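## Task

Pick up the carton marked H72 from the bench and set it down on the counter. Every other carton on the bench has to be left exactly where and how it stood. The carton must not topple or be left leaning, or the attempt fails. It only counts if the carton stays put on its own, without the robot holding it.

## Robot and tools

Robot: a Hello Robot Stretch 3 with a single arm. It has a two-wheel base (0.33 m long, 0.34 m wide), a lift that moves the arm up and down a mast, and a telescoping arm that reaches out to the robot's RIGHT side. The base cannot slide sideways, so to shift the gripper forward or back you drive the base. Turning in place pivots about the point midway between the wheels, 0.05 m behind the front edge. With the arm pulled in and the wrist folded, a turn sweeps a circle of radius 0.28 m; an unfolded, level wrist reaches past that. Loose objects may occasionally be nudged by something else in the scene.

Frames: the base frame has its origin on the floor between the drive wheels, x forward, y left, z up. hand_pose is reported in this frame at the point where the closed fingertips meet; with all wrist joints at zero its x axis points up, y back along the arm toward the mast, z toward the rear. The odometry frame is the base frame as it was when the scene began. Heading in base_odometry is positive to the left, -3.142 to 3.142; it counts wheel turns, so slipping shows up as travel.

execute_actions: argument actions is a list holding zero or one action (empty just reports state and images). An action may have base, joints, or both, plus optional contact_limits; its motions start together. base takes exactly one key: translate_m (metres, an offset from the base's last reported position, positive forward, -1 to 1) or rotate_rad (radians, an offset turn, positive counter-clockwise seen from above, -3.2 to 3.2). joints is a set of absolute targets keyed by name: lift_m 0 to 1.1 (arm height on mast); arm_m 0 to 0.52 (extension); wrist_yaw_rad -1.345 to 4.42 (0 = along the arm, positive toward the front, 3.0 = folded over the base); wrist_pitch_rad -1.57 to 0.451 (0 level, negative tips fingers down); wrist_roll_rad -2.911 to 2.911 (0 = fingers side by side and level); gripper_m -0.089 to 0.179 (larger is wider; the actual fingertip gap is smaller by about 0.007 when nearly shut and 0.025 when fully open, and zero under 0.007); head_pan_rad -3.953 to 1.73 (0 forward, positive left, -1.57 along the arm); head_tilt_rad -1.53 to 0.419 (negative looks down). Completion tolerances: ±0.004 for lift_m, arm_m, gripper_m; ±0.02 for yaw, roll, head joints; ±0.05 for pitch. contact_limits accepts only arm_m, an effort percent 1 to 100 at which the arm halts with contact_stop; lower is softer but too low halts immediately, and it also caps holding force until the next action. cameras picks which of head_camera, nav_camera, wrist_camera (or all) return images; omitted or null means all, [] means none. Any unknown key or out-of-range number rejects the whole call and nothing moves. Each action runs at most 15 s. A joint or the base left out of an action may still be driving toward its previous target. If a result reports a stop, later motion calls in the same reply are skipped.

wait: seconds 0 to 10; nothing new is commanded and it returns the same report as an empty action. zoom_image: camera plus region [x0, y0, x1, y1] in pixels of that camera's latest full image, at most 504 by 504, origin top-left. finished_scene: scene is the number of the scene being closed; irreversible, and its result states success and gives the next task.

Result lines: base_status and joint_status give how each motion ended: done (for the base, wheels turned the full amount even if slipping), off_target (stopped short, may still be pushing), contact_stop, time_out, torque_fault. After the last three the target is dropped; arm or lift that hit contact goes slack until commanded again (a slack lift can sag under load or be pushed up by closing fingers on a surface). on_its_own covers uncommanded joints; its held at value is a target, not the position. motor_effort is percent of maximum, positive toward larger joint values, bracket = peak during the last action; readings carry fixed bias and noise. An at-rest effort flagged outside its rest range suggests pushing or carrying. Positive wheel effort drives forward. lidar_m: 12 ranges in metres from the base origin, 30-degree sectors starting straight ahead and going counter-clockwise (4th left, 7th behind, 10th right), one plane 0.17 m above the floor, 0.15 to 12 m, '-' = nothing; blind to glass and partly blocked by the mast and, with the lift low, by the robot. wrist_depth_mm (45 to 1000) and head_depth_mm (280 to 4000, image sideways) are 7x7 grids of median depth, top-left first. base_tilt is in degrees, forward and right positive, with a few degrees of fixed error. turned_by_wheels and turned_by_imu give turning since the last result. Camera calibration is given as OpenCV K, distortion and T_world_to_cam from the base frame; expect small errors, larger for the wrist camera.

Cautions: the base drives fast (0.30 m/s, 1.9 rad/s) only with lift_m under 0.30, arm_m under 0.03 and wrist_yaw_rad over 2.54; otherwise 0.10 m/s and 0.63 rad/s. Fold or unfold the wrist only with lift_m 0.32 to 0.95, wrist_pitch_rad -0.4 and roll near 0; once folded the lift may go down to 0.25. With yaw below -0.4 keep pitch at -0.5 or lower. To grasp, command gripper_m smaller than the carton's width; to let go, open at least 0.02 past where the fingers made contact. The gripper reading does not prove a grasp; squeezing hard triggers a stall guard, so resend a different value to re-squeeze. Base and wrist have no contact stop and will keep shoving; a wrist under strain can fault and go limp for 10 s. Pushing the arm against something solid with the gripper higher than about 0.45 m, raising the contact limit, pushing again after a stop, driving while holding a fixed object, or snagging furniture (especially reversing) can tip the robot: back out in small steps, free the gripper, and lower lift_m to about 0.2 if still leaning. Avoid drops, slams and knocking other cartons. The robot keeps its last command while you think.

Each tool is called after ">>>" by a JSON object that holds its "fn" and its "kwargs", one argument or row to a line.

## Session

>>> {"fn": "execute_actions", "kwargs": {
  "actions": []
}}

Scene clock: 0.00 s.
base_odometry: x=+0.000 y=+0.000 heading=+0.000 (m, m, rad; odometry frame)
turned_by_wheels: +0.000 (rad since the last result)
turned_by_imu: +0.000 (rad since the last result)
base_tilt: forward=+0.3 right=-1.5 (deg)
lidar_m: 2.58 0.91 0.67 0.65 0.67 1.63 1.49 1.58 1.42 1.33 0.85 1.11
head_depth_mm: 1929 2826 2821 2836 2865 2876 2050 / 1928 2841 2854 2884 2892 2879 2074 / 1912 2858 2847 2873 2901 2903 2092 / 1806 2876 2877 2913 2904 2935 2099 / 1796 2873 2899 2898 2938 2877 2113 / 1857 2858 2883 2889 2869 2890 2140 / 1848 2792 2887 2887 2897 2916 2153
base_status: not commanded
joint_positions: lift_m=+0.514 arm_m=+0.001 wrist_yaw_rad=+2.907 wrist_pitch_rad=-0.387 wrist_roll_rad=-0.011 gripper_m=+0.037 head_pan_rad=-0.013 head_tilt_rad=-0.008
joint_status: not commanded
motor_effort: left_wheel=+0 right_wheel=-1 lift_m=+41 arm_m=+0 wrist_yaw_rad=+0 wrist_pitch_rad=+6 wrist_roll_rad=+0 gripper_m=+0 head_pan_rad=+2 head_tilt_rad=+3 (%)
hand_pose: x=+0.0317 y=+0.0761 z=+0.5341 quat_wxyz=(+0.216, +0.701, +0.055, +0.677) (m; base frame)
wrist_depth_mm: - - - - - - - / - - - - - - - / - 992 968 - 987 - - / - - 787 848 942 - - / 999 - 847 911 980 988 974 / 819 799 - 815 812 805 810 / 698 696 689 702 691 693 697
pictures: head_camera (sideways: a quarter turn clockwise sets it upright), nav_camera (sideways: a quarter turn counterclockwise sets it upright), wrist_camera
Images, in order (width x height): head_camera 896x504, nav_camera 672x504, wrist_camera 644x364.

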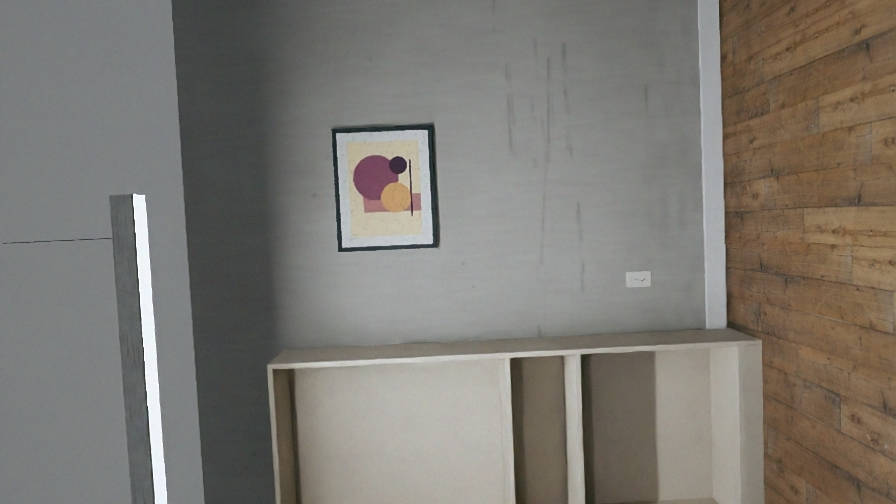

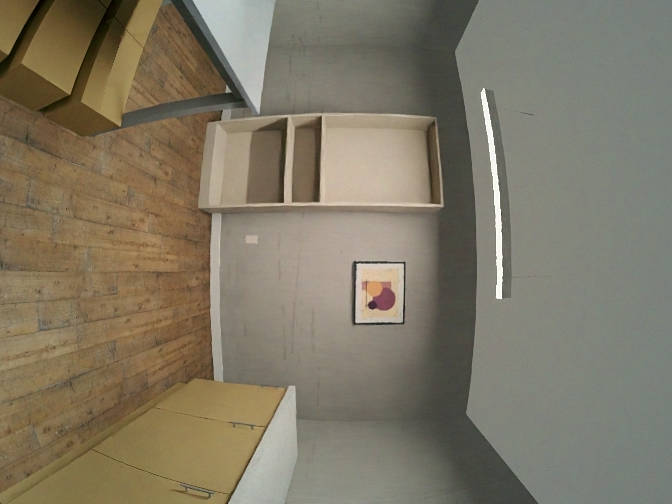

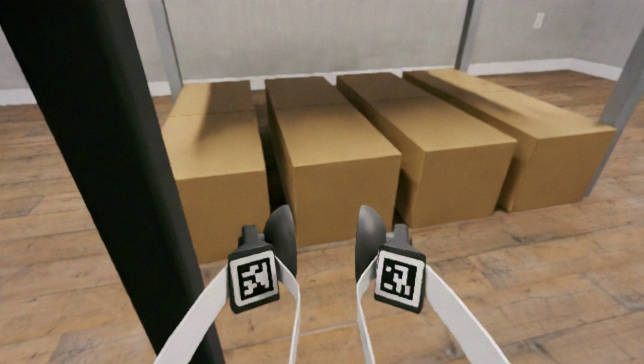

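Bench on the left, counter on the right.

>>> {"fn": "execute_actions", "kwargs": {
  "actions": [
    {"joints":{"head_pan_rad":1.57,"head_tilt_rad":-0.6}}
  ],
  "cameras": ["head_camera","nav_camera"]
}}

Scene clock: 4.53 s.
base_odometry: x=+0.000 y=+0.000 heading=+0.000 (m, m, rad; odometry frame)
turned_by_wheels: +0.000 (rad since the last result)
turned_by_imu: +0.001 (rad since the last result)
base_tilt: forward=+0.3 right=-1.5 (deg)
lidar_m: 2.59 0.91 0.67 0.65 0.67 1.62 1.49 1.57 1.42 1.34 0.86 1.11
head_depth_mm: 2014 1202 913 774 1426 1124 1165 / 2029 1321 929 777 1383 1126 1175 / 2024 1360 946 779 1492 1228 1203 / 2016 2166 964 784 1416 1138 1187 / 2032 2162 981 786 1475 1149 1196 / 2045 2233 1000 796 973 1120 - / 2040 2285 2498 789 1721 - -
base_status: not commanded
joint_positions: lift_m=+0.514 arm_m=+0.001 wrist_yaw_rad=+2.907 wrist_pitch_rad=-0.387 wrist_roll_rad=-0.011 gripper_m=+0.037 head_pan_rad=+1.563 head_tilt_rad=-0.592
joint_status: all done
motor_effort: left_wheel=+1(1) right_wheel=-1(1) lift_m=+41(41) arm_m=+0(0) wrist_yaw_rad=+0(0) wrist_pitch_rad=+6(6) wrist_roll_rad=+0(0) gripper_m=+0(0) head_pan_rad=+2(38) head_tilt_rad=-6(44) (%)
hand_pose: x=+0.0317 y=+0.0761 z=+0.5341 quat_wxyz=(+0.216, +0.701, +0.055, +0.677) (m; base frame)
wrist_depth_mm: - - - - - - - / - - - - - - - / - 990 980 998 991 988 - / - - 790 845 919 - - / 995 - 838 914 990 973 981 / 825 806 - 815 825 813 822 / 705 695 693 699 699 688 704
pictures: head_camera (sideways: a quarter turn clockwise sets it upright), nav_camera (sideways: a quarter turn counterclockwise sets it upright)
camera_calibration (this result's frames):
head_camera: T_world_to_cam=[[-0.0555152, -0.589861, -0.805594, 1.07323], [-0.998117, 0.0117072, 0.0602103, -0.063804], [-0.0260845, 0.80742, -0.5894, 0.728212], [0, 0, 0, 1]] pos_world=[0.0148916, 0.0458288, 1.29764]
nav_camera: T_world_to_cam=[[-0.0142926, 0.588989, 0.808015, -1.01327], [0.998986, 0.0429149, -0.0136115, 0.063422], [-0.0426929, 0.807001, -0.589005, 0.721827], [0, 0, 0, 1]] pos_world=[-0.047023, 0.011566, 1.24476]
Images, in order (width x height): head_camera 896x504, nav_camera 672x504.

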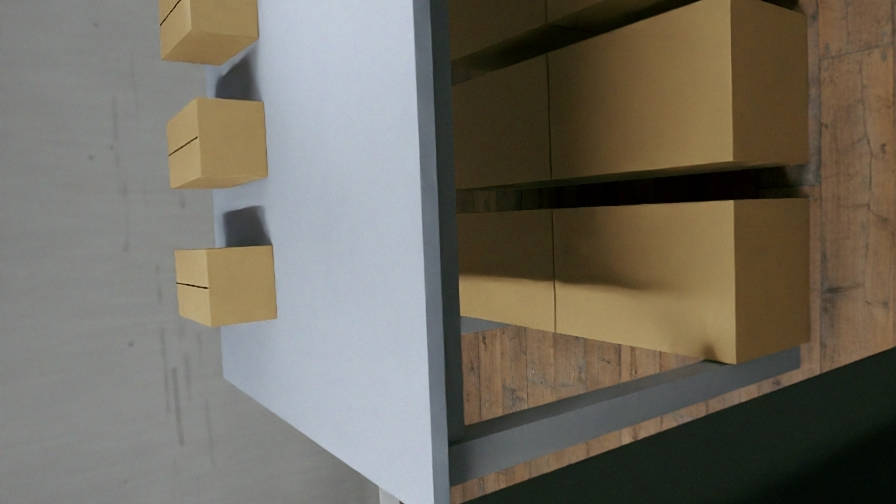

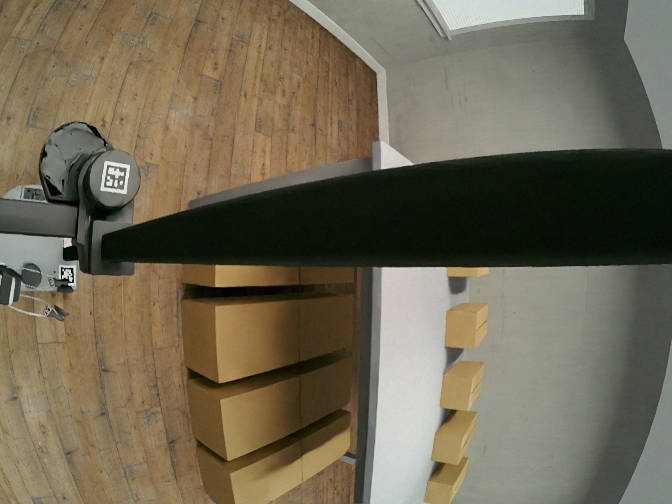

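>>> {"fn": "execute_actions", "kwargs": {
  "actions": [
    {"joints":{"head_pan_rad":-3.3,"head_tilt_rad":-0.9,"lift_m":0.25}}
  ],
  "cameras": ["head_camera","nav_camera"]
}}

Scene clock: 25.43 s.
base_odometry: x=+0.000 y=+0.000 heading=+0.000 (m, m, rad; odometry frame)
turned_by_wheels: +0.000 (rad since the last result)
turned_by_imu: +0.001 (rad since the last result)
base_tilt: forward=+0.3 right=-1.5 (deg)
lidar_m: 2.58 0.91 0.67 0.65 0.67 1.63 1.49 1.57 1.43 1.33 0.85 1.11
head_depth_mm: 1816 2145 1932 1613 1394 1224 1126 / 1656 1828 1938 1635 1403 1250 - / 1651 1869 1926 1651 1413 1274 - / 1641 1822 1917 1663 1427 1252 - / 1635 1765 1920 1675 1436 1257 1151 / 1625 1741 1929 1693 1452 1266 1120 / 1623 1752 1883 1714 1465 1270 1124
base_status: not commanded
joint_positions: lift_m=+0.250 arm_m=+0.001 wrist_yaw_rad=+2.907 wrist_pitch_rad=-0.388 wrist_roll_rad=-0.011 gripper_m=+0.037 head_pan_rad=-3.293 head_tilt_rad=-0.889
joint_status: all done
motor_effort: left_wheel=+1(1) right_wheel=-1(0) lift_m=+31(33) arm_m=+0(0) wrist_yaw_rad=+0(1) wrist_pitch_rad=+7(6) wrist_roll_rad=+0(0) gripper_m=+1(0) head_pan_rad=-3(36) head_tilt_rad=-8(34) (%)
hand_pose: x=+0.0317 y=+0.0760 z=+0.2698 quat_wxyz=(+0.216, +0.701, +0.056, +0.677) (m; base frame)
wrist_depth_mm: - - - - - - - / - 628 656 707 738 804 880 / - 677 718 767 827 868 927 / 743 - 739 743 729 740 741 / 590 - 606 583 612 582 585 / 488 487 - 483 485 484 485 / 441 - - 410 415 412 414
pictures: head_camera (sideways: a quarter turn clockwise sets it upright), nav_camera (sideways: a quarter turn counterclockwise sets it upright)
camera_calibration (this result's frames):
head_camera: T_world_to_cam=[[0.783209, -0.170699, -0.597867, 0.7974], [-0.171245, -0.983607, 0.0565016, -0.063997], [-0.597711, 0.0581291, -0.799602, 1.00509], [0, 0, 0, 1]] pos_world=[-0.0347384, 0.014743, 1.28402]
nav_camera: T_world_to_cam=[[-0.793068, 0.101597, 0.6006, -0.738212], [0.106199, 0.993953, -0.0279057, 0.0874694], [-0.599804, 0.0416519, -0.799062, 0.998428], [0, 0, 0, 1]] pos_world=[0.0041186, -0.0535264, 1.24362]
Images, in order (width x height): head_camera 896x504, nav_camera 672x504.

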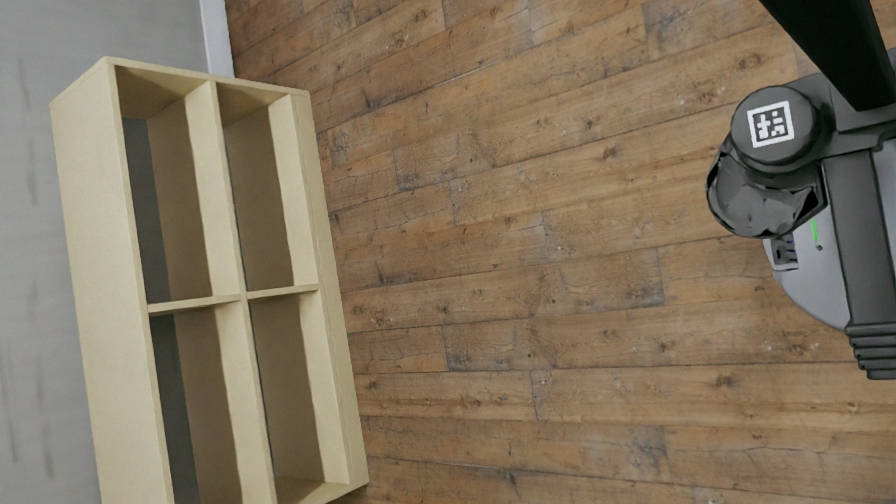

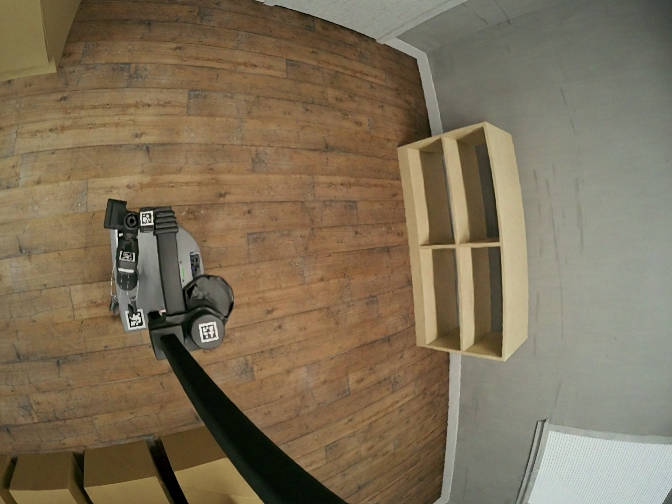

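It's part of the robot. Rear route is clear.

>>> {"fn": "execute_actions", "kwargs": {
  "actions": [
    {"base":{"translate_m":-0.8},"joints":{"head_pan_rad":0,"head_tilt_rad":-0.6}}
  ],
  "cameras": []
}}

>>> {"fn": "execute_actions", "kwargs": {
  "actions": [
    {"base":{"rotate_rad":1.571}}
  ],
  "cameras": ["nav_camera"]
}}

>>> {"fn": "execute_actions", "kwargs": {
  "actions": [
    {"base":{"translate_m":1.0}}
  ],
  "cameras": ["nav_camera"]
}}

Scene clock: 41.00 s.
base_odometry: x=-0.800 y=+0.000 heading=+0.000 (m, m, rad; odometry frame)
turned_by_wheels: +0.000 (rad since the last result)
turned_by_imu: +0.003 (rad since the last result)
base_tilt: forward=+0.3 right=-1.5 (deg)
lidar_m: 3.37 0.92 0.82 2.38 1.54 0.95 0.70 0.88 1.40 1.34 1.43 1.38
head_depth_mm: 3070 2553 2602 2197 1718 1397 1184 / 3168 3558 3126 2242 1719 1408 1190 / 3132 3570 3174 2258 1740 1423 1199 / 3158 3533 3248 2278 1765 1432 1207 / 3117 3507 3289 2311 1777 1440 1218 / 3057 3501 3391 2194 1794 1457 1221 / 3135 3174 3220 1943 1642 1460 1229
base_status: done
joint_positions: lift_m=+0.250 arm_m=+0.001 wrist_yaw_rad=+2.907 wrist_pitch_rad=-0.388 wrist_roll_rad=-0.011 gripper_m=+0.037 head_pan_rad=-0.007 head_tilt_rad=-0.606
joint_status: all done
motor_effort: left_wheel=+0(6) right_wheel=+0(9) lift_m=+32(34) arm_m=+0(0) wrist_yaw_rad=+0(0) wrist_pitch_rad=+6(7) wrist_roll_rad=+0(0) gripper_m=+0(0) head_pan_rad=+4(38) head_tilt_rad=+3(30) (%)
hand_pose: x=+0.0317 y=+0.0760 z=+0.2698 quat_wxyz=(+0.216, +0.701, +0.056, +0.677) (m; base frame)
wrist_depth_mm: - - - - - - - / - - - - - 811 905 / - - - - 886 877 938 / 735 - 742 737 744 743 734 / 583 - 611 582 611 582 586 / 482 483 - 481 483 481 482 / 441 - - 410 414 412 414
pictures: none
No camera images: the call's "cameras" was empty. Leave "cameras" out to get every camera's image.

Scene clock: 43.17 s.
base_odometry: x=-0.800 y=+0.000 heading=+1.571 (m, m, rad; odometry frame)
turned_by_wheels: +1.571 (rad since the last result)
turned_by_imu: +1.560 (rad since the last result)
base_tilt: forward=+0.3 right=-1.5 (deg)
lidar_m: 2.38 1.59 0.95 0.70 0.87 1.41 1.34 1.42 1.38 2.83 0.94 0.83
head_depth_mm: 2017 2204 2459 1794 1635 1401 1184 / 2026 2272 2558 2218 1737 1405 1190 / 2032 2258 2556 2259 1745 1426 1198 / 2034 2275 2565 2285 1761 1438 1203 / 2035 2273 2569 2326 1789 1445 1215 / 2026 2275 2546 2344 1790 1455 1220 / 2027 2277 2572 2374 1813 1470 1228
base_status: done
joint_positions: lift_m=+0.250 arm_m=+0.001 wrist_yaw_rad=+2.907 wrist_pitch_rad=-0.388 wrist_roll_rad=-0.011 gripper_m=+0.037 head_pan_rad=-0.007 head_tilt_rad=-0.605
joint_status: not commanded
motor_effort: left_wheel=+0(5) right_wheel=+2(12) lift_m=+33(33) arm_m=+0(0) wrist_yaw_rad=+0(0) wrist_pitch_rad=+6(6) wrist_roll_rad=+0(0) gripper_m=-1(0) head_pan_rad=+3(4) head_tilt_rad=+3(3) (%)
hand_pose: x=+0.0317 y=+0.0760 z=+0.2698 quat_wxyz=(+0.216, +0.701, +0.056, +0.677) (m; base frame)
wrist_depth_mm: - 957 805 - - - - / 838 - - - - - - / 765 808 792 872 894 988 - / 685 - 739 734 733 734 733 / 586 - 610 581 611 581 573 / 484 485 - 484 483 485 483 / 439 - - 410 412 410 412
pictures: nav_camera (sideways: a quarter turn counterclockwise sets it upright)
camera_calibration (this result's frames):
nav_camera: T_world_to_cam=[[0.599508, 0.0148443, 0.800231, -1.00686], [0.0437924, -0.998939, -0.0142776, 0.0701157], [0.79917, 0.0436036, -0.599522, 0.730374], [0, 0, 0, 1]] pos_world=[0.0168601, 0.0531405, 1.2446]
Images, in order (width x height): nav_camera 672x504.

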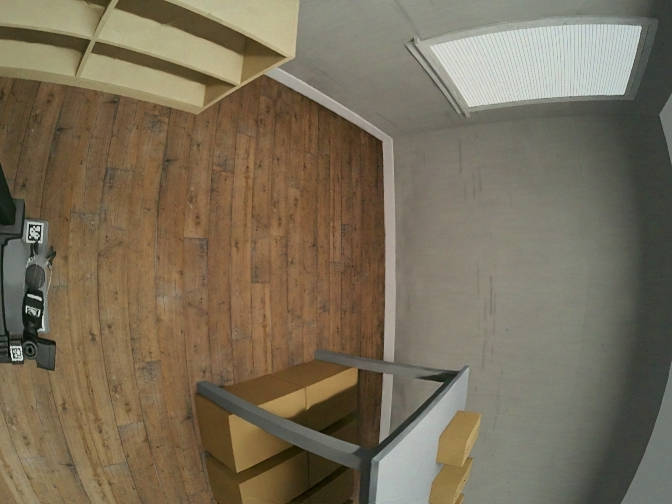

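Scene clock: 48.10 s.
base_odometry: x=-0.800 y=+1.000 heading=+1.571 (m, m, rad; odometry frame)
turned_by_wheels: +0.000 (rad since the last result)
turned_by_imu: -0.002 (rad since the last result)
base_tilt: forward=+0.3 right=-1.5 (deg)
lidar_m: 1.39 1.44 1.16 1.12 1.12 1.17 2.32 2.10 0.53 0.51 0.53 0.68
head_depth_mm: 1163 1296 1462 1683 1712 1401 1182 / 1162 1292 1462 1683 1725 1417 1192 / 1159 1296 1465 1682 1741 1418 1201 / 1159 1296 1458 1670 1765 1433 1206 / 1159 1290 1460 1672 1773 1444 1216 / 1162 1292 1457 1672 1802 1462 1218 / 1160 1295 1457 1682 1805 1468 1233
base_status: done
joint_positions: lift_m=+0.250 arm_m=+0.001 wrist_yaw_rad=+2.907 wrist_pitch_rad=-0.388 wrist_roll_rad=-0.011 gripper_m=+0.037 head_pan_rad=-0.007 head_tilt_rad=-0.605
joint_status: not commanded
motor_effort: left_wheel=+0(4) right_wheel=+1(11) lift_m=+33(33) arm_m=+0(0) wrist_yaw_rad=+0(0) wrist_pitch_rad=+6(6) wrist_roll_rad=+0(0) gripper_m=+0(1) head_pan_rad=+3(3) head_tilt_rad=+3(3) (%)
hand_pose: x=+0.0317 y=+0.0760 z=+0.2698 quat_wxyz=(+0.216, +0.701, +0.056, +0.677) (m; base frame)
wrist_depth_mm: - 962 - - - - - / 963 - - - - - - / 800 - - - - 996 991 / 706 - 749 737 740 737 735 / 582 - 609 590 610 588 586 / 484 483 - 484 485 485 480 / - - - 411 411 412 413
pictures: nav_camera (sideways: a quarter turn counterclockwise sets it upright)
camera_calibration (this result's frames):
nav_camera: T_world_to_cam=[[0.599222, 0.0148646, 0.800445, -1.00714], [0.0438281, -0.998937, -0.0142595, 0.0700918], [0.799382, 0.0436266, -0.599237, 0.730001], [0, 0, 0, 1]] pos_world=[0.016879, 0.0531407, 1.2446]
Images, in order (width x height): nav_camera 672x504.

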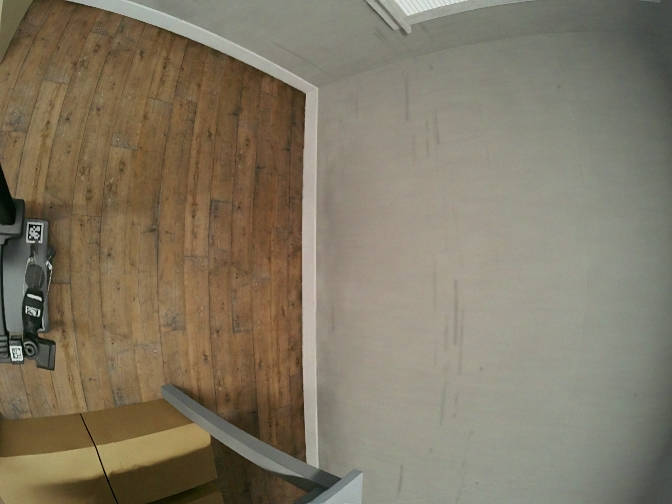

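>>> {"fn": "execute_actions", "kwargs": {
  "actions": [
    {"base":{"translate_m":1.0}}
  ],
  "cameras": []
}}

>>> {"fn": "execute_actions", "kwargs": {
  "actions": [
    {"base":{"rotate_rad":-1.56},"joints":{"head_pan_rad":-1.57,"head_tilt_rad":-0.6}}
  ],
  "cameras": []
}}

>>> {"fn": "execute_actions", "kwargs": {
  "actions": [
    {"base":{"translate_m":1.0}}
  ],
  "cameras": ["nav_camera","head_camera"]
}}

Scene clock: 60.83 s.
base_odometry: x=-0.800 y=+2.000 heading=+1.571 (m, m, rad; odometry frame)
turned_by_wheels: +0.000 (rad since the last result)
turned_by_imu: -0.001 (rad since the last result)
base_tilt: forward=+0.3 right=-1.5 (deg)
lidar_m: 0.40 0.42 0.57 1.13 1.17 1.52 2.62 0.63 0.62 1.62 0.59 0.42
head_depth_mm: 303 337 381 437 513 621 785 / 303 338 381 437 512 620 785 / 303 337 381 436 512 618 782 / 303 337 381 437 512 617 783 / 303 337 380 437 511 618 781 / 302 337 381 436 511 618 781 / 302 336 380 436 510 617 781
base_status: done
joint_positions: lift_m=+0.250 arm_m=+0.001 wrist_yaw_rad=+2.907 wrist_pitch_rad=-0.388 wrist_roll_rad=-0.011 gripper_m=+0.037 head_pan_rad=-0.007 head_tilt_rad=-0.605
joint_status: not commanded
motor_effort: left_wheel=-1(6) right_wheel=+1(9) lift_m=+32(33) arm_m=+0(0) wrist_yaw_rad=+0(0) wrist_pitch_rad=+6(6) wrist_roll_rad=+0(0) gripper_m=-1(1) head_pan_rad=+3(4) head_tilt_rad=+3(4) (%)
hand_pose: x=+0.0317 y=+0.0760 z=+0.2697 quat_wxyz=(+0.216, +0.701, +0.056, +0.677) (m; base frame)
wrist_depth_mm: - 994 - - 735 490 366 / 977 - - - 757 502 377 / 972 - - - 778 513 384 / 733 - 738 739 701 527 389 / 579 - 603 579 608 527 399 / 486 485 - 482 480 484 396 / - - - 413 413 412 389
pictures: none
No camera images: the call's "cameras" was empty. Leave "cameras" out to get every camera's image.

Scene clock: 63.00 s.
base_odometry: x=-0.800 y=+2.000 heading=+0.011 (m, m, rad; odometry frame)
turned_by_wheels: -1.560 (rad since the last result)
turned_by_imu: -1.549 (rad since the last result)
base_tilt: forward=+0.3 right=-1.5 (deg)
lidar_m: 1.48 0.57 0.42 0.40 0.42 0.59 1.13 1.18 1.52 3.30 0.62 0.63
head_depth_mm: 2861 3130 2671 2208 1726 1403 1183 / 2865 3194 3133 2235 1728 1410 1190 / 2886 3210 3221 2265 1742 1429 1197 / 2903 3247 3258 2271 1762 1438 1206 / 2937 3233 3305 2320 1776 1443 1217 / 2920 3288 3180 2136 1628 1415 1224 / 2963 2776 1137 2390 1427 1227 1072
base_status: done
joint_positions: lift_m=+0.250 arm_m=+0.001 wrist_yaw_rad=+2.907 wrist_pitch_rad=-0.388 wrist_roll_rad=-0.011 gripper_m=+0.037 head_pan_rad=-1.563 head_tilt_rad=-0.605
joint_status: all done
motor_effort: left_wheel=+1(7) right_wheel=-3(9) lift_m=+32(33) arm_m=+0(0) wrist_yaw_rad=+0(0) wrist_pitch_rad=+7(7) wrist_roll_rad=+0(0) gripper_m=+0(0) head_pan_rad=-3(35) head_tilt_rad=+2(1) (%)
hand_pose: x=+0.0317 y=+0.0760 z=+0.2697 quat_wxyz=(+0.216, +0.701, +0.056, +0.677) (m; base frame)
wrist_depth_mm: - 376 394 418 439 471 506 / - 400 423 450 478 517 563 / 406 436 461 490 527 569 628 / 442 - 503 538 584 625 663 / 469 - 525 561 587 579 587 / 486 482 - 483 480 486 483 / - - - 413 410 411 412
pictures: none
No camera images: the call's "cameras" was empty. Leave "cameras" out to get every camera's image.

Scene clock: 67.93 s.
base_odometry: x=+0.200 y=+2.011 heading=+0.011 (m, m, rad; odometry frame)
turned_by_wheels: +0.000 (rad since the last result)
turned_by_imu: -0.002 (rad since the last result)
base_tilt: forward=+0.3 right=-1.5 (deg)
lidar_m: 1.45 0.55 0.41 0.39 0.41 0.56 1.61 0.62 0.46 0.44 0.46 0.64
head_depth_mm: 2886 3089 841 636 1229 1104 968 / 2890 3145 617 617 1250 1206 1012 / 2890 3199 648 620 1257 1123 966 / 2896 2706 932 658 1268 1129 972 / 2875 2618 744 639 618 1207 1081 / 2985 2645 661 624 623 1151 990 / 2947 2676 845 652 628 1188 996
base_status: done
joint_positions: lift_m=+0.250 arm_m=+0.001 wrist_yaw_rad=+2.907 wrist_pitch_rad=-0.388 wrist_roll_rad=-0.011 gripper_m=+0.037 head_pan_rad=-1.563 head_tilt_rad=-0.605
joint_status: not commanded
motor_effort: left_wheel=+2(7) right_wheel=-3(6) lift_m=+33(33) arm_m=-1(0) wrist_yaw_rad=+0(0) wrist_pitch_rad=+6(7) wrist_roll_rad=+0(0) gripper_m=-1(0) head_pan_rad=-2(4) head_tilt_rad=+3(2) (%)
hand_pose: x=+0.0317 y=+0.0760 z=+0.2697 quat_wxyz=(+0.216, +0.701, +0.056, +0.677) (m; base frame)
wrist_depth_mm: - 367 381 403 430 463 492 / - 392 411 437 472 502 544 / 389 426 442 477 517 554 602 / 426 - 487 522 561 605 666 / 457 - 511 555 586 584 581 / 471 482 - 484 487 483 486 / - - - 410 411 411 412
pictures: head_camera (sideways: a quarter turn clockwise sets it upright), nav_camera (sideways: a quarter turn counterclockwise sets it upright)
camera_calibration (this result's frames):
head_camera: T_world_to_cam=[[0.046148, 0.600795, -0.79807, 1.0628], [0.998184, 0.00324035, 0.0601589, -0.0759135], [0.0387292, -0.799396, -0.599554, 0.741026], [0, 0, 0, 1]] pos_world=[-0.0019697, -0.0459039, 1.29704]
nav_camera: T_world_to_cam=[[0.0236377, -0.598856, 0.800508, -1.00371], [-0.998188, -0.0584539, -0.0142541, 0.0764412], [0.055329, -0.798721, -0.599152, 0.73443], [0, 0, 0, 1]] pos_world=[0.0593929, -0.0100056, 1.24461]
Images, in order (width x height): head_camera 896x504, nav_camera 672x504.

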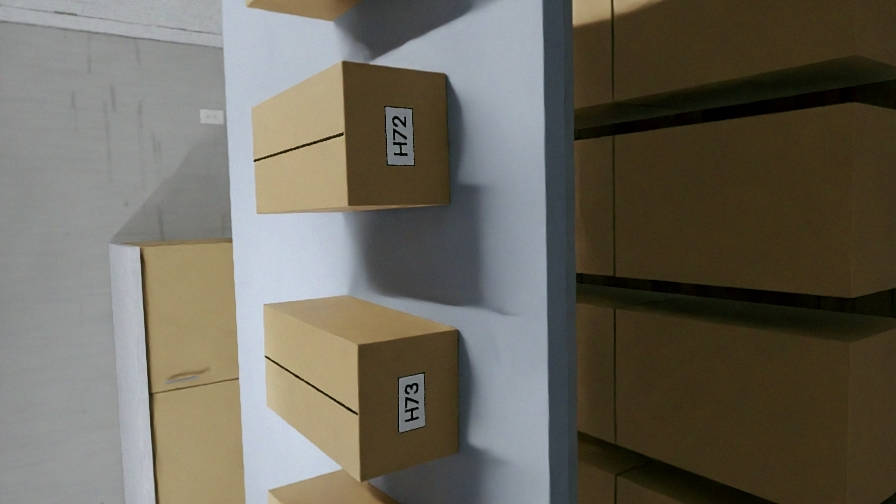

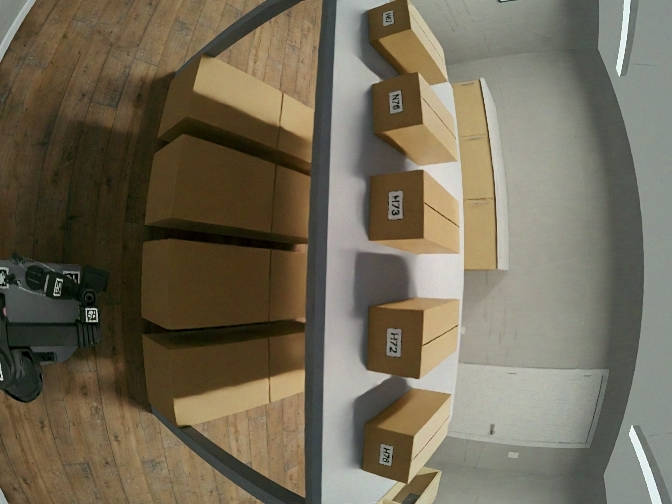

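>>> {"fn": "execute_actions", "kwargs": {
  "actions": [
    {"joints":{"lift_m":0.93}}
  ],
  "cameras": []
}}

>>> {"fn": "execute_actions", "kwargs": {
  "actions": [
    {"joints":{"wrist_yaw_rad":0,"gripper_m":0.179}}
  ],
  "cameras": []
}}

>>> {"fn": "execute_actions", "kwargs": {
  "actions": [
    {"joints":{"wrist_pitch_rad":0,"lift_m":0.86},"base":{"translate_m":-0.07}}
  ]
}}

Scene clock: 93.70 s.
base_odometry: x=+0.200 y=+2.011 heading=+0.011 (m, m, rad; odometry frame)
turned_by_wheels: +0.000 (rad since the last result)
turned_by_imu: +0.002 (rad since the last result)
base_tilt: forward=+0.3 right=-1.5 (deg)
lidar_m: 1.45 0.55 0.40 0.39 0.41 0.56 1.61 0.62 0.46 0.44 0.46 0.63
head_depth_mm: 2885 3112 839 636 536 - 966 / 2898 3150 618 617 1256 - - / 2911 3197 648 620 1254 - - / 2878 2713 932 659 1259 - 981 / 2892 2616 746 638 620 1177 1043 / 2934 2625 662 624 623 1147 989 / 2964 2667 847 653 627 1191 996
base_status: not commanded
joint_positions: lift_m=+0.930 arm_m=+0.001 wrist_yaw_rad=+2.907 wrist_pitch_rad=-0.388 wrist_roll_rad=-0.011 gripper_m=+0.037 head_pan_rad=-1.563 head_tilt_rad=-0.605
joint_status: all done
motor_effort: left_wheel=+2(2) right_wheel=-3(3) lift_m=+48(50) arm_m=+0(0) wrist_yaw_rad=+0(0) wrist_pitch_rad=+6(6) wrist_roll_rad=+0(0) gripper_m=+0(0) head_pan_rad=-2(3) head_tilt_rad=+2(3) (%)
hand_pose: x=+0.0317 y=+0.0760 z=+0.9492 quat_wxyz=(+0.217, +0.701, +0.056, +0.677) (m; base frame)
wrist_depth_mm: - 362 380 404 430 462 492 / - 393 410 439 469 504 539 / 392 425 446 475 517 554 607 / 424 - 487 531 568 625 687 / 463 - 529 582 641 706 784 / 510 535 - 653 729 804 921 / 563 608 683 745 836 962 -
pictures: none
No camera images: the call's "cameras" was empty. Leave "cameras" out to get every camera's image.

Scene clock: 96.17 s.
base_odometry: x=+0.200 y=+2.011 heading=+0.011 (m, m, rad; odometry frame)
turned_by_wheels: +0.000 (rad since the last result)
turned_by_imu: +0.000 (rad since the last result)
base_tilt: forward=+0.3 right=-1.5 (deg)
lidar_m: 1.45 0.55 0.40 0.39 0.41 0.56 1.62 0.62 0.46 0.44 0.46 0.64
head_depth_mm: 2885 3148 840 634 540 - - / 2905 3132 618 617 554 - - / 2915 3177 648 621 - - - / 2900 2693 933 657 1259 1103 973 / 2871 2605 744 637 573 1212 1076 / 2966 2618 661 624 622 1145 993 / 2960 2679 845 652 627 1189 997
base_status: not commanded
joint_positions: lift_m=+0.930 arm_m=+0.001 wrist_yaw_rad=+0.002 wrist_pitch_rad=-0.388 wrist_roll_rad=-0.011 gripper_m=+0.179 head_pan_rad=-1.563 head_tilt_rad=-0.605
joint_status: all done
motor_effort: left_wheel=+1(0) right_wheel=-3(3) lift_m=+48(49) arm_m=+0(0) wrist_yaw_rad=-2(2) wrist_pitch_rad=+6(6) wrist_roll_rad=+0(0) gripper_m=+0(84) head_pan_rad=-2(2) head_tilt_rad=+2(2) (%)
hand_pose: x=-0.0211 y=-0.3740 z=+0.9492 quat_wxyz=(+0.698, +0.138, -0.690, -0.135) (m; base frame)
wrist_depth_mm: 297 293 526 916 301 467 324 / 315 307 461 322 313 432 321 / 343 335 374 344 342 383 343 / 286 286 287 287 288 289 290 / 242 240 240 239 239 237 239 / - - - 967 976 - - / 831 858 880 852 875 922 -
pictures: none
No camera images: the call's "cameras" was empty. Leave "cameras" out to get every camera's image.

Scene clock: 98.53 s.
base_odometry: x=+0.130 y=+2.010 heading=+0.011 (m, m, rad; odometry frame)
turned_by_wheels: +0.000 (rad since the last result)
turned_by_imu: +0.001 (rad since the last result)
base_tilt: forward=+0.3 right=-1.5 (deg)
lidar_m: 1.46 0.55 0.41 0.39 0.41 0.57 1.62 0.64 0.46 0.44 0.46 0.63
head_depth_mm: 2845 3093 693 631 1269 1149 - / 2902 3114 903 644 1245 1129 - / 2910 3224 627 620 559 - - / 2896 3104 676 623 614 1127 975 / 2912 2625 941 668 1280 1198 1004 / 2928 2642 706 646 620 1152 1010 / 2962 2668 674 627 626 1153 997
base_status: done
joint_positions: lift_m=+0.860 arm_m=+0.001 wrist_yaw_rad=+0.001 wrist_pitch_rad=-0.023 wrist_roll_rad=-0.011 gripper_m=+0.179 head_pan_rad=-1.563 head_tilt_rad=-0.605
joint_status: all done
motor_effort: left_wheel=+3(3) right_wheel=-3(8) lift_m=+32(41) arm_m=+0(0) wrist_yaw_rad=-1(2) wrist_pitch_rad=+8(8) wrist_roll_rad=+0(0) gripper_m=+1(0) head_pan_rad=-2(4) head_tilt_rad=+2(3) (%)
hand_pose: x=-0.0211 y=-0.4015 z=+0.9690 quat_wxyz=(+0.711, +0.009, -0.703, -0.008) (m; base frame)
wrist_depth_mm: - - - - - - - / - - - - - - - / 320 418 - 324 - 367 331 / 324 359 494 330 485 338 336 / 332 341 338 338 347 339 343 / 253 238 237 238 237 237 254 / 252 208 207 207 206 206 206
pictures: head_camera (sideways: a quarter turn clockwise sets it upright), nav_camera (sideways: a quarter turn counterclockwise sets it upright), wrist_camera
camera_calibration (this result's frames):
head_camera: T_world_to_cam=[[0.046148, 0.600795, -0.79807, 1.0628], [0.998184, 0.00324035, 0.0601589, -0.0759135], [0.0387292, -0.799396, -0.599554, 0.741026], [0, 0, 0, 1]] pos_world=[-0.0019697, -0.0459039, 1.29704]
nav_camera: T_world_to_cam=[[0.0236377, -0.598856, 0.800508, -1.00371], [-0.998188, -0.0584539, -0.0142541, 0.0764412], [0.055329, -0.798721, -0.599152, 0.73443], [0, 0, 0, 1]] pos_world=[0.0593929, -0.0100056, 1.24461]
wrist_camera: T_world_to_cam=[[-0.999758, 0.0183193, 0.0121419, -0.0240184], [-0.00818279, 0.202474, -0.979254, 1.06178], [-0.0203976, -0.979116, -0.202275, -0.0354782], [0, 0, 0, 1]] pos_world=[-0.0160479, -0.24928, 1.03287]
Images, in order (width x height): head_camera 896x504, nav_camera 672x504, wrist_camera 644x364.

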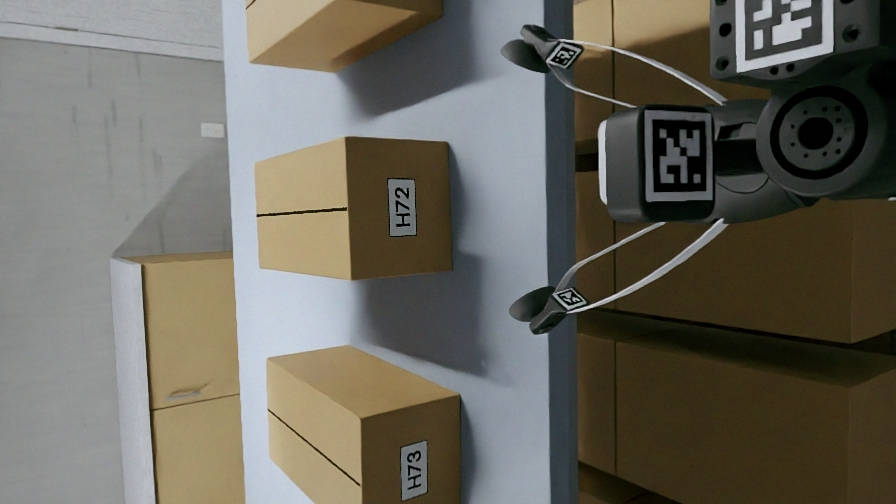

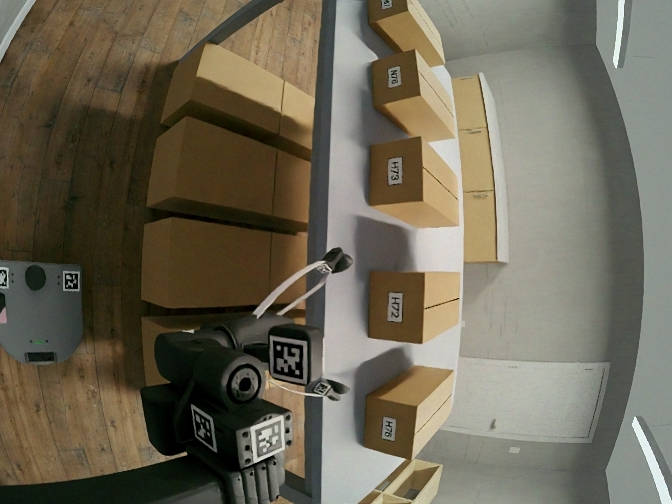

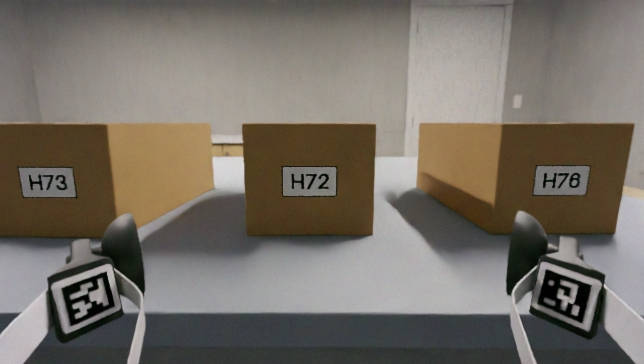

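>>> {"fn": "execute_actions", "kwargs": {
  "actions": [
    {"joints":{"arm_m":0.13},"base":{"translate_m":0.012}}
  ],
  "cameras": ["wrist_camera","head_camera"]
}}

Scene clock: 105.50 s.
base_odometry: x=+0.142 y=+2.010 heading=+0.011 (m, m, rad; odometry frame)
turned_by_wheels: +0.000 (rad since the last result)
turned_by_imu: +0.001 (rad since the last result)
base_tilt: forward=+0.3 right=-1.5 (deg)
lidar_m: 1.45 0.55 0.40 0.39 0.41 0.57 1.62 0.64 0.47 0.44 0.46 0.63
head_depth_mm: 2845 3085 729 638 - 1038 958 / 2901 3130 900 645 - 1192 1039 / 2889 3200 628 620 - 1089 970 / 2894 3031 718 632 1263 1131 973 / 2879 2621 894 668 617 1208 1016 / 2928 2639 705 633 622 1152 1012 / 2948 2672 672 630 626 1157 996
base_status: done
joint_positions: lift_m=+0.860 arm_m=+0.130 wrist_yaw_rad=+0.001 wrist_pitch_rad=-0.022 wrist_roll_rad=-0.011 gripper_m=+0.179 head_pan_rad=-1.563 head_tilt_rad=-0.605
joint_status: all done
motor_effort: left_wheel=+1(5) right_wheel=-2(5) lift_m=+31(33) arm_m=+6(6) wrist_yaw_rad=-1(1) wrist_pitch_rad=+8(8) wrist_roll_rad=+0(0) gripper_m=+1(1) head_pan_rad=-2(3) head_tilt_rad=+3(2) (%)
hand_pose: x=-0.0213 y=-0.5302 z=+0.9691 quat_wxyz=(+0.711, +0.009, -0.703, -0.008) (m; base frame)
wrist_depth_mm: - - - - - - - / - - - - - - - / 264 385 - 196 - 383 249 / 239 331 200 200 201 334 225 / 239 316 207 205 208 335 225 / - 236 212 211 213 238 216 / 173 180 180 179 180 180 172
pictures: head_camera (sideways: a quarter turn clockwise sets it upright), wrist_camera
camera_calibration (this result's frames):
head_camera: T_world_to_cam=[[0.0461537, 0.600795, -0.79807, 1.0628], [0.998184, 0.00323082, 0.0601589, -0.0759135], [0.0387216, -0.799397, -0.599555, 0.741027], [0, 0, 0, 1]] pos_world=[-0.00197014, -0.0459039, 1.29704]
wrist_camera: T_world_to_cam=[[-0.999745, 0.0190333, 0.0121299, -0.0214526], [-0.008039, 0.201896, -0.979374, 1.0878], [-0.0210897, -0.979222, -0.201691, -0.162108], [0, 0, 0, 1]] pos_world=[-0.0161211, -0.377954, 1.03293]
Images, in order (width x height): head_camera 896x504, wrist_camera 644x364.

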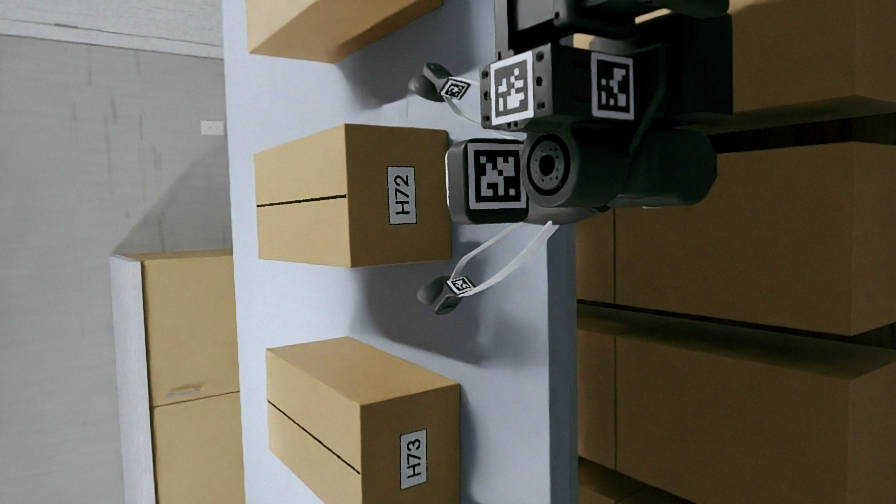

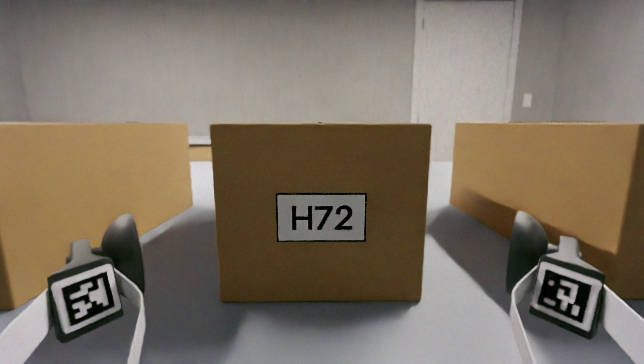

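>>> {"fn": "execute_actions", "kwargs": {
  "actions": [
    {"joints":{"arm_m":0.245},"base":{"translate_m":0.003},"contact_limits":{"arm_m":15}}
  ],
  "cameras": ["wrist_camera","head_camera"]
}}

Scene clock: 115.80 s.
base_odometry: x=+0.145 y=+2.010 heading=+0.011 (m, m, rad; odometry frame)
turned_by_wheels: +0.000 (rad since the last result)
turned_by_imu: +0.001 (rad since the last result)
base_tilt: forward=+0.3 right=-1.5 (deg)
lidar_m: 1.45 0.55 0.40 0.39 0.41 0.56 1.61 0.62 0.47 0.44 0.46 0.63
head_depth_mm: 2858 3102 733 - 1275 1102 955 / 2886 3102 901 - 1321 1172 1056 / 2929 3195 632 - 1333 1124 965 / 2879 2970 725 634 615 1130 975 / 2891 2628 893 666 617 1238 1025 / 2932 2648 702 632 621 1147 1007 / 2959 2657 673 630 627 1157 997
base_status: done
joint_positions: lift_m=+0.860 arm_m=+0.245 wrist_yaw_rad=+0.000 wrist_pitch_rad=-0.022 wrist_roll_rad=-0.011 gripper_m=+0.179 head_pan_rad=-1.563 head_tilt_rad=-0.605
joint_status: all done
motor_effort: left_wheel=+1(5) right_wheel=-2(5) lift_m=+32(32) arm_m=+6(6) wrist_yaw_rad=+0(0) wrist_pitch_rad=+8(8) wrist_roll_rad=+0(0) gripper_m=+1(1) head_pan_rad=+0(2) head_tilt_rad=+3(3) (%)
contact_limits: arm_m 15 (drawing in: default 28, maximum 47; extending or still: default 39, maximum 64)
hand_pose: x=-0.0214 y=-0.6452 z=+0.9692 quat_wxyz=(+0.711, +0.008, -0.703, -0.008) (m; base frame)
wrist_depth_mm: - - - - - - - / - - - - - - - / 252 266 104 105 105 279 250 / 228 107 106 107 107 109 227 / 229 110 110 110 111 111 227 / - 113 113 113 114 115 207 / 171 118 117 118 118 120 171
pictures: head_camera (sideways: a quarter turn clockwise sets it upright), wrist_camera
camera_calibration (this result's frames):
head_camera: T_world_to_cam=[[0.0461555, 0.600795, -0.79807, 1.0628], [0.998184, 0.00322797, 0.0601589, -0.0759135], [0.0387193, -0.799397, -0.599555, 0.741027], [0, 0, 0, 1]] pos_world=[-0.00197027, -0.0459038, 1.29704]
wrist_camera: T_world_to_cam=[[-0.999733, 0.0196889, 0.0121259, -0.0190046], [-0.00790755, 0.201683, -0.979419, 1.11098], [-0.0217293, -0.979253, -0.201474, -0.274938], [0, 0, 0, 1]] pos_world=[-0.0161886, -0.492926, 1.03295]
Images, in order (width x height): head_camera 896x504, wrist_camera 644x364.

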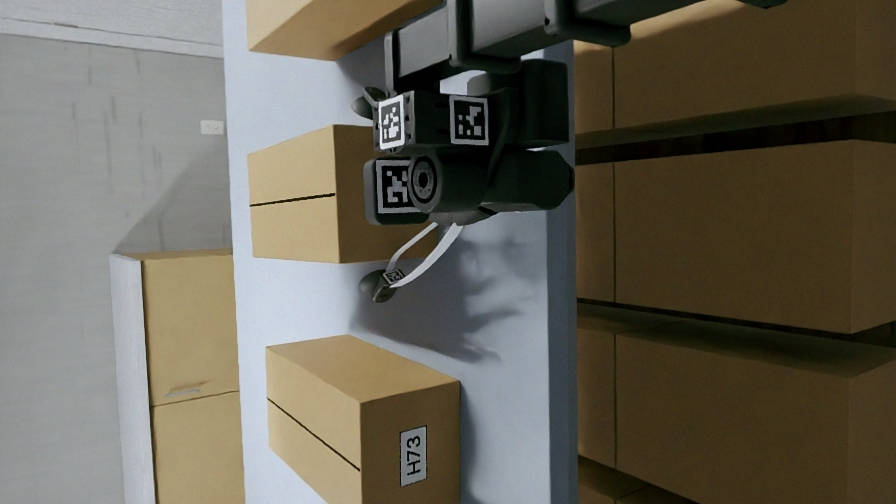

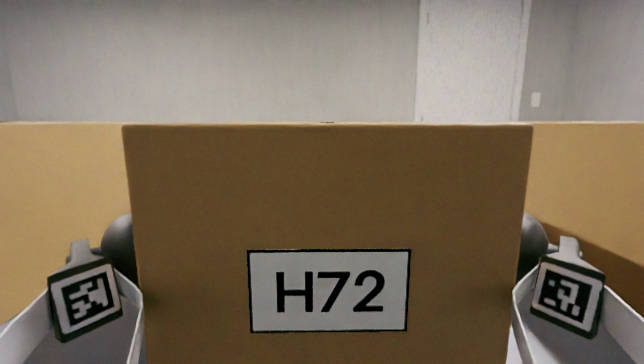

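>>> {"fn": "execute_actions", "kwargs": {
  "actions": [
    {"joints":{"gripper_m":0.10}}
  ],
  "cameras": []
}}

>>> {"fn": "execute_actions", "kwargs": {
  "actions": [
    {"joints":{"lift_m":0.90}}
  ],
  "cameras": ["wrist_camera","head_camera"]
}}

Scene clock: 122.93 s.
base_odometry: x=+0.145 y=+2.010 heading=+0.011 (m, m, rad; odometry frame)
turned_by_wheels: +0.000 (rad since the last result)
turned_by_imu: +0.001 (rad since the last result)
base_tilt: forward=+0.3 right=-1.5 (deg)
lidar_m: 1.45 0.55 0.41 0.39 0.41 0.57 1.62 0.62 0.47 0.44 0.46 0.64
head_depth_mm: 2856 3104 735 - 1274 1105 954 / 2889 3110 901 - 1323 1176 1058 / 2927 3204 636 - 1330 1124 970 / 2915 2947 723 633 615 1132 973 / 2868 2618 891 667 618 1237 1030 / 2934 2612 701 633 621 1148 1005 / 2920 2669 674 629 626 1158 996
base_status: not commanded
joint_positions: lift_m=+0.860 arm_m=+0.245 wrist_yaw_rad=+0.000 wrist_pitch_rad=-0.022 wrist_roll_rad=-0.011 gripper_m=+0.101 head_pan_rad=-1.563 head_tilt_rad=-0.605
joint_status: all done
motor_effort: left_wheel=+2(2) right_wheel=-3(2) lift_m=+32(32) arm_m=+6(6) wrist_yaw_rad=+0(1) wrist_pitch_rad=+8(8) wrist_roll_rad=+0(0) gripper_m=-18(95) head_pan_rad=-2(2) head_tilt_rad=+3(2) (%)
hand_pose: x=-0.0214 y=-0.6452 z=+0.9692 quat_wxyz=(+0.711, +0.008, -0.703, -0.008) (m; base frame)
wrist_depth_mm: - - - - - - - / - - - - - - - / 251 299 116 117 117 295 249 / 229 266 118 119 119 121 227 / 229 195 122 122 123 125 226 / 219 - 126 126 126 127 217 / 175 171 130 130 131 168 180
pictures: none
No camera images: the call's "cameras" was empty. Leave "cameras" out to get every camera's image.

Scene clock: 124.10 s.
base_odometry: x=+0.145 y=+2.010 heading=+0.011 (m, m, rad; odometry frame)
turned_by_wheels: +0.000 (rad since the last result)
turned_by_imu: +0.000 (rad since the last result)
base_tilt: forward=+0.3 right=-1.5 (deg)
lidar_m: 1.45 0.55 0.40 0.39 0.41 0.56 1.62 0.62 0.47 0.44 0.46 0.63
head_depth_mm: 2856 3085 729 - 1270 1106 956 / 2880 3104 1008 - 1283 1175 1059 / 2907 3158 616 - 1275 1127 967 / 2897 2971 636 646 615 1133 976 / 2873 2620 891 667 619 1237 1026 / 2945 2627 702 633 622 1149 1006 / 2960 2664 674 629 626 1157 998
base_status: not commanded
joint_positions: lift_m=+0.900 arm_m=+0.245 wrist_yaw_rad=+0.000 wrist_pitch_rad=-0.034 wrist_roll_rad=-0.011 gripper_m=+0.101 head_pan_rad=-1.563 head_tilt_rad=-0.605
joint_status: all done
motor_effort: left_wheel=+3(2) right_wheel=-2(2) lift_m=+48(51) arm_m=+6(6) wrist_yaw_rad=+0(1) wrist_pitch_rad=+12(12) wrist_roll_rad=+0(0) gripper_m=-18(19) head_pan_rad=-1(2) head_tilt_rad=+3(3) (%)
hand_pose: x=-0.0214 y=-0.6449 z=+1.0057 quat_wxyz=(+0.711, +0.012, -0.703, -0.012) (m; base frame)
wrist_depth_mm: - - - - - - - / - - - - - - - / - - 121 121 122 - - / 239 282 122 123 123 279 238 / 229 266 124 124 125 126 227 / 219 - 126 126 127 127 217 / 217 223 128 129 129 214 214
pictures: head_camera (sideways: a quarter turn clockwise sets it upright), wrist_camera
camera_calibration (this result's frames):
head_camera: T_world_to_cam=[[0.0461554, 0.600795, -0.79807, 1.0628], [0.998184, 0.00322809, 0.0601589, -0.0759135], [0.0387194, -0.799397, -0.599555, 0.741027], [0, 0, 0, 1]] pos_world=[-0.00197027, -0.0459038, 1.29704]
wrist_camera: T_world_to_cam=[[-0.999733, 0.0195452, 0.0123559, -0.0197773], [-0.00790828, 0.21312, -0.976994, 1.15157], [-0.0217288, -0.976831, -0.212908, -0.254199], [0, 0, 0, 1]] pos_world=[-0.0161885, -0.493345, 1.0712]
Images, in order (width x height): head_camera 896x504, wrist_camera 644x364.

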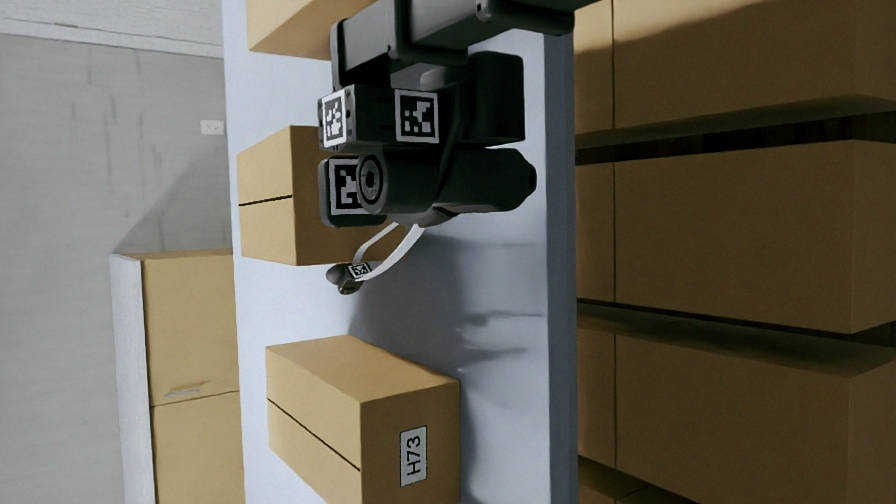

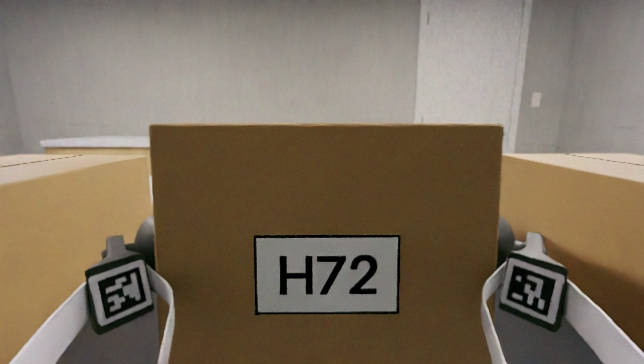

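>>> {"fn": "execute_actions", "kwargs": {
  "actions": [
    {"joints":{"lift_m":1.08,"gripper_m":0.085}}
  ],
  "cameras": ["wrist_camera","nav_camera"]
}}

Scene clock: 130.67 s.
base_odometry: x=+0.145 y=+2.010 heading=+0.011 (m, m, rad; odometry frame)
turned_by_wheels: +0.000 (rad since the last result)
turned_by_imu: +0.001 (rad since the last result)
base_tilt: forward=+0.3 right=-1.5 (deg)
lidar_m: 1.45 0.55 0.41 0.39 0.41 0.56 1.62 0.62 0.47 0.44 0.46 0.63
head_depth_mm: 2971 - 734 636 1233 1105 956 / - - 900 643 1241 1178 1058 / - - 867 652 1260 1127 969 / 2786 547 929 659 613 1131 974 / 2879 2631 892 668 617 1235 1025 / 2970 2635 701 633 622 1151 1008 / 2956 2638 673 629 626 1157 998
base_status: not commanded
joint_positions: lift_m=+1.080 arm_m=+0.245 wrist_yaw_rad=+0.000 wrist_pitch_rad=-0.035 wrist_roll_rad=-0.011 gripper_m=+0.095 head_pan_rad=-1.563 head_tilt_rad=-0.605
joint_status: gripper_m off_target (ended at +0.095, target +0.085); the others done
on_its_own: gripper_m is held at +0.094, not at your +0.085, by its stall guard, which is not easing now
motor_effort: left_wheel=+1(1) right_wheel=-3(2) lift_m=+49(51) arm_m=+6(6) wrist_yaw_rad=+1(0) wrist_pitch_rad=+13(13) wrist_roll_rad=+0(0) gripper_m=-19(79) head_pan_rad=-2(2) head_tilt_rad=+2(2) (%)
hand_pose: x=-0.0214 y=-0.6448 z=+1.1853 quat_wxyz=(+0.711, +0.013, -0.703, -0.013) (m; base frame)
wrist_depth_mm: - - - - - - - / - - - - - - - / - - 121 121 122 - - / - - 122 123 123 - - / - - 124 124 125 126 - / 676 - 126 126 127 127 - / 326 316 128 129 129 311 325
pictures: nav_camera (sideways: a quarter turn counterclockwise sets it upright), wrist_camera
camera_calibration (this result's frames):
nav_camera: T_world_to_cam=[[0.0236305, -0.598856, 0.800508, -1.00371], [-0.998189, -0.0584419, -0.0142541, 0.0764412], [0.0553194, -0.798722, -0.599152, 0.734431], [0, 0, 0, 1]] pos_world=[0.0593928, -0.0100062, 1.24461]
wrist_camera: T_world_to_cam=[[-0.999733, 0.0195294, 0.0123821, -0.0220393], [-0.00790819, 0.214424, -0.976709, 1.32759], [-0.0217295, -0.976545, -0.214213, -0.214177], [0, 0, 0, 1]] pos_world=[-0.0161886, -0.49339, 1.25106]
Images, in order (width x height): nav_camera 672x504, wrist_camera 644x364.

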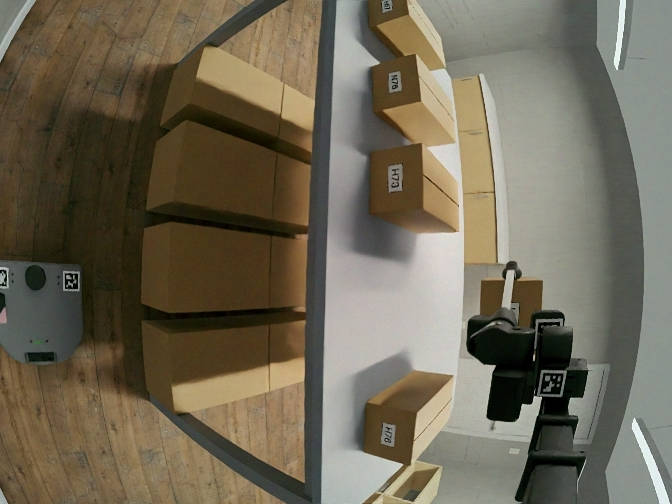

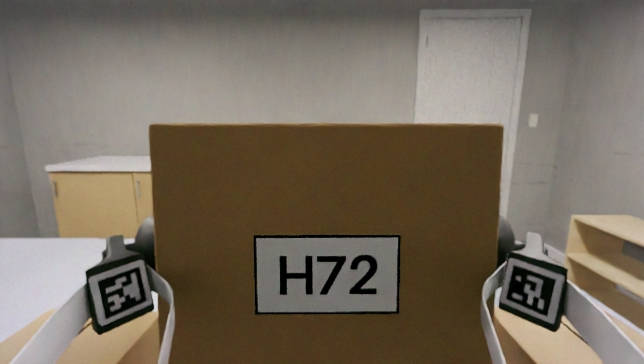

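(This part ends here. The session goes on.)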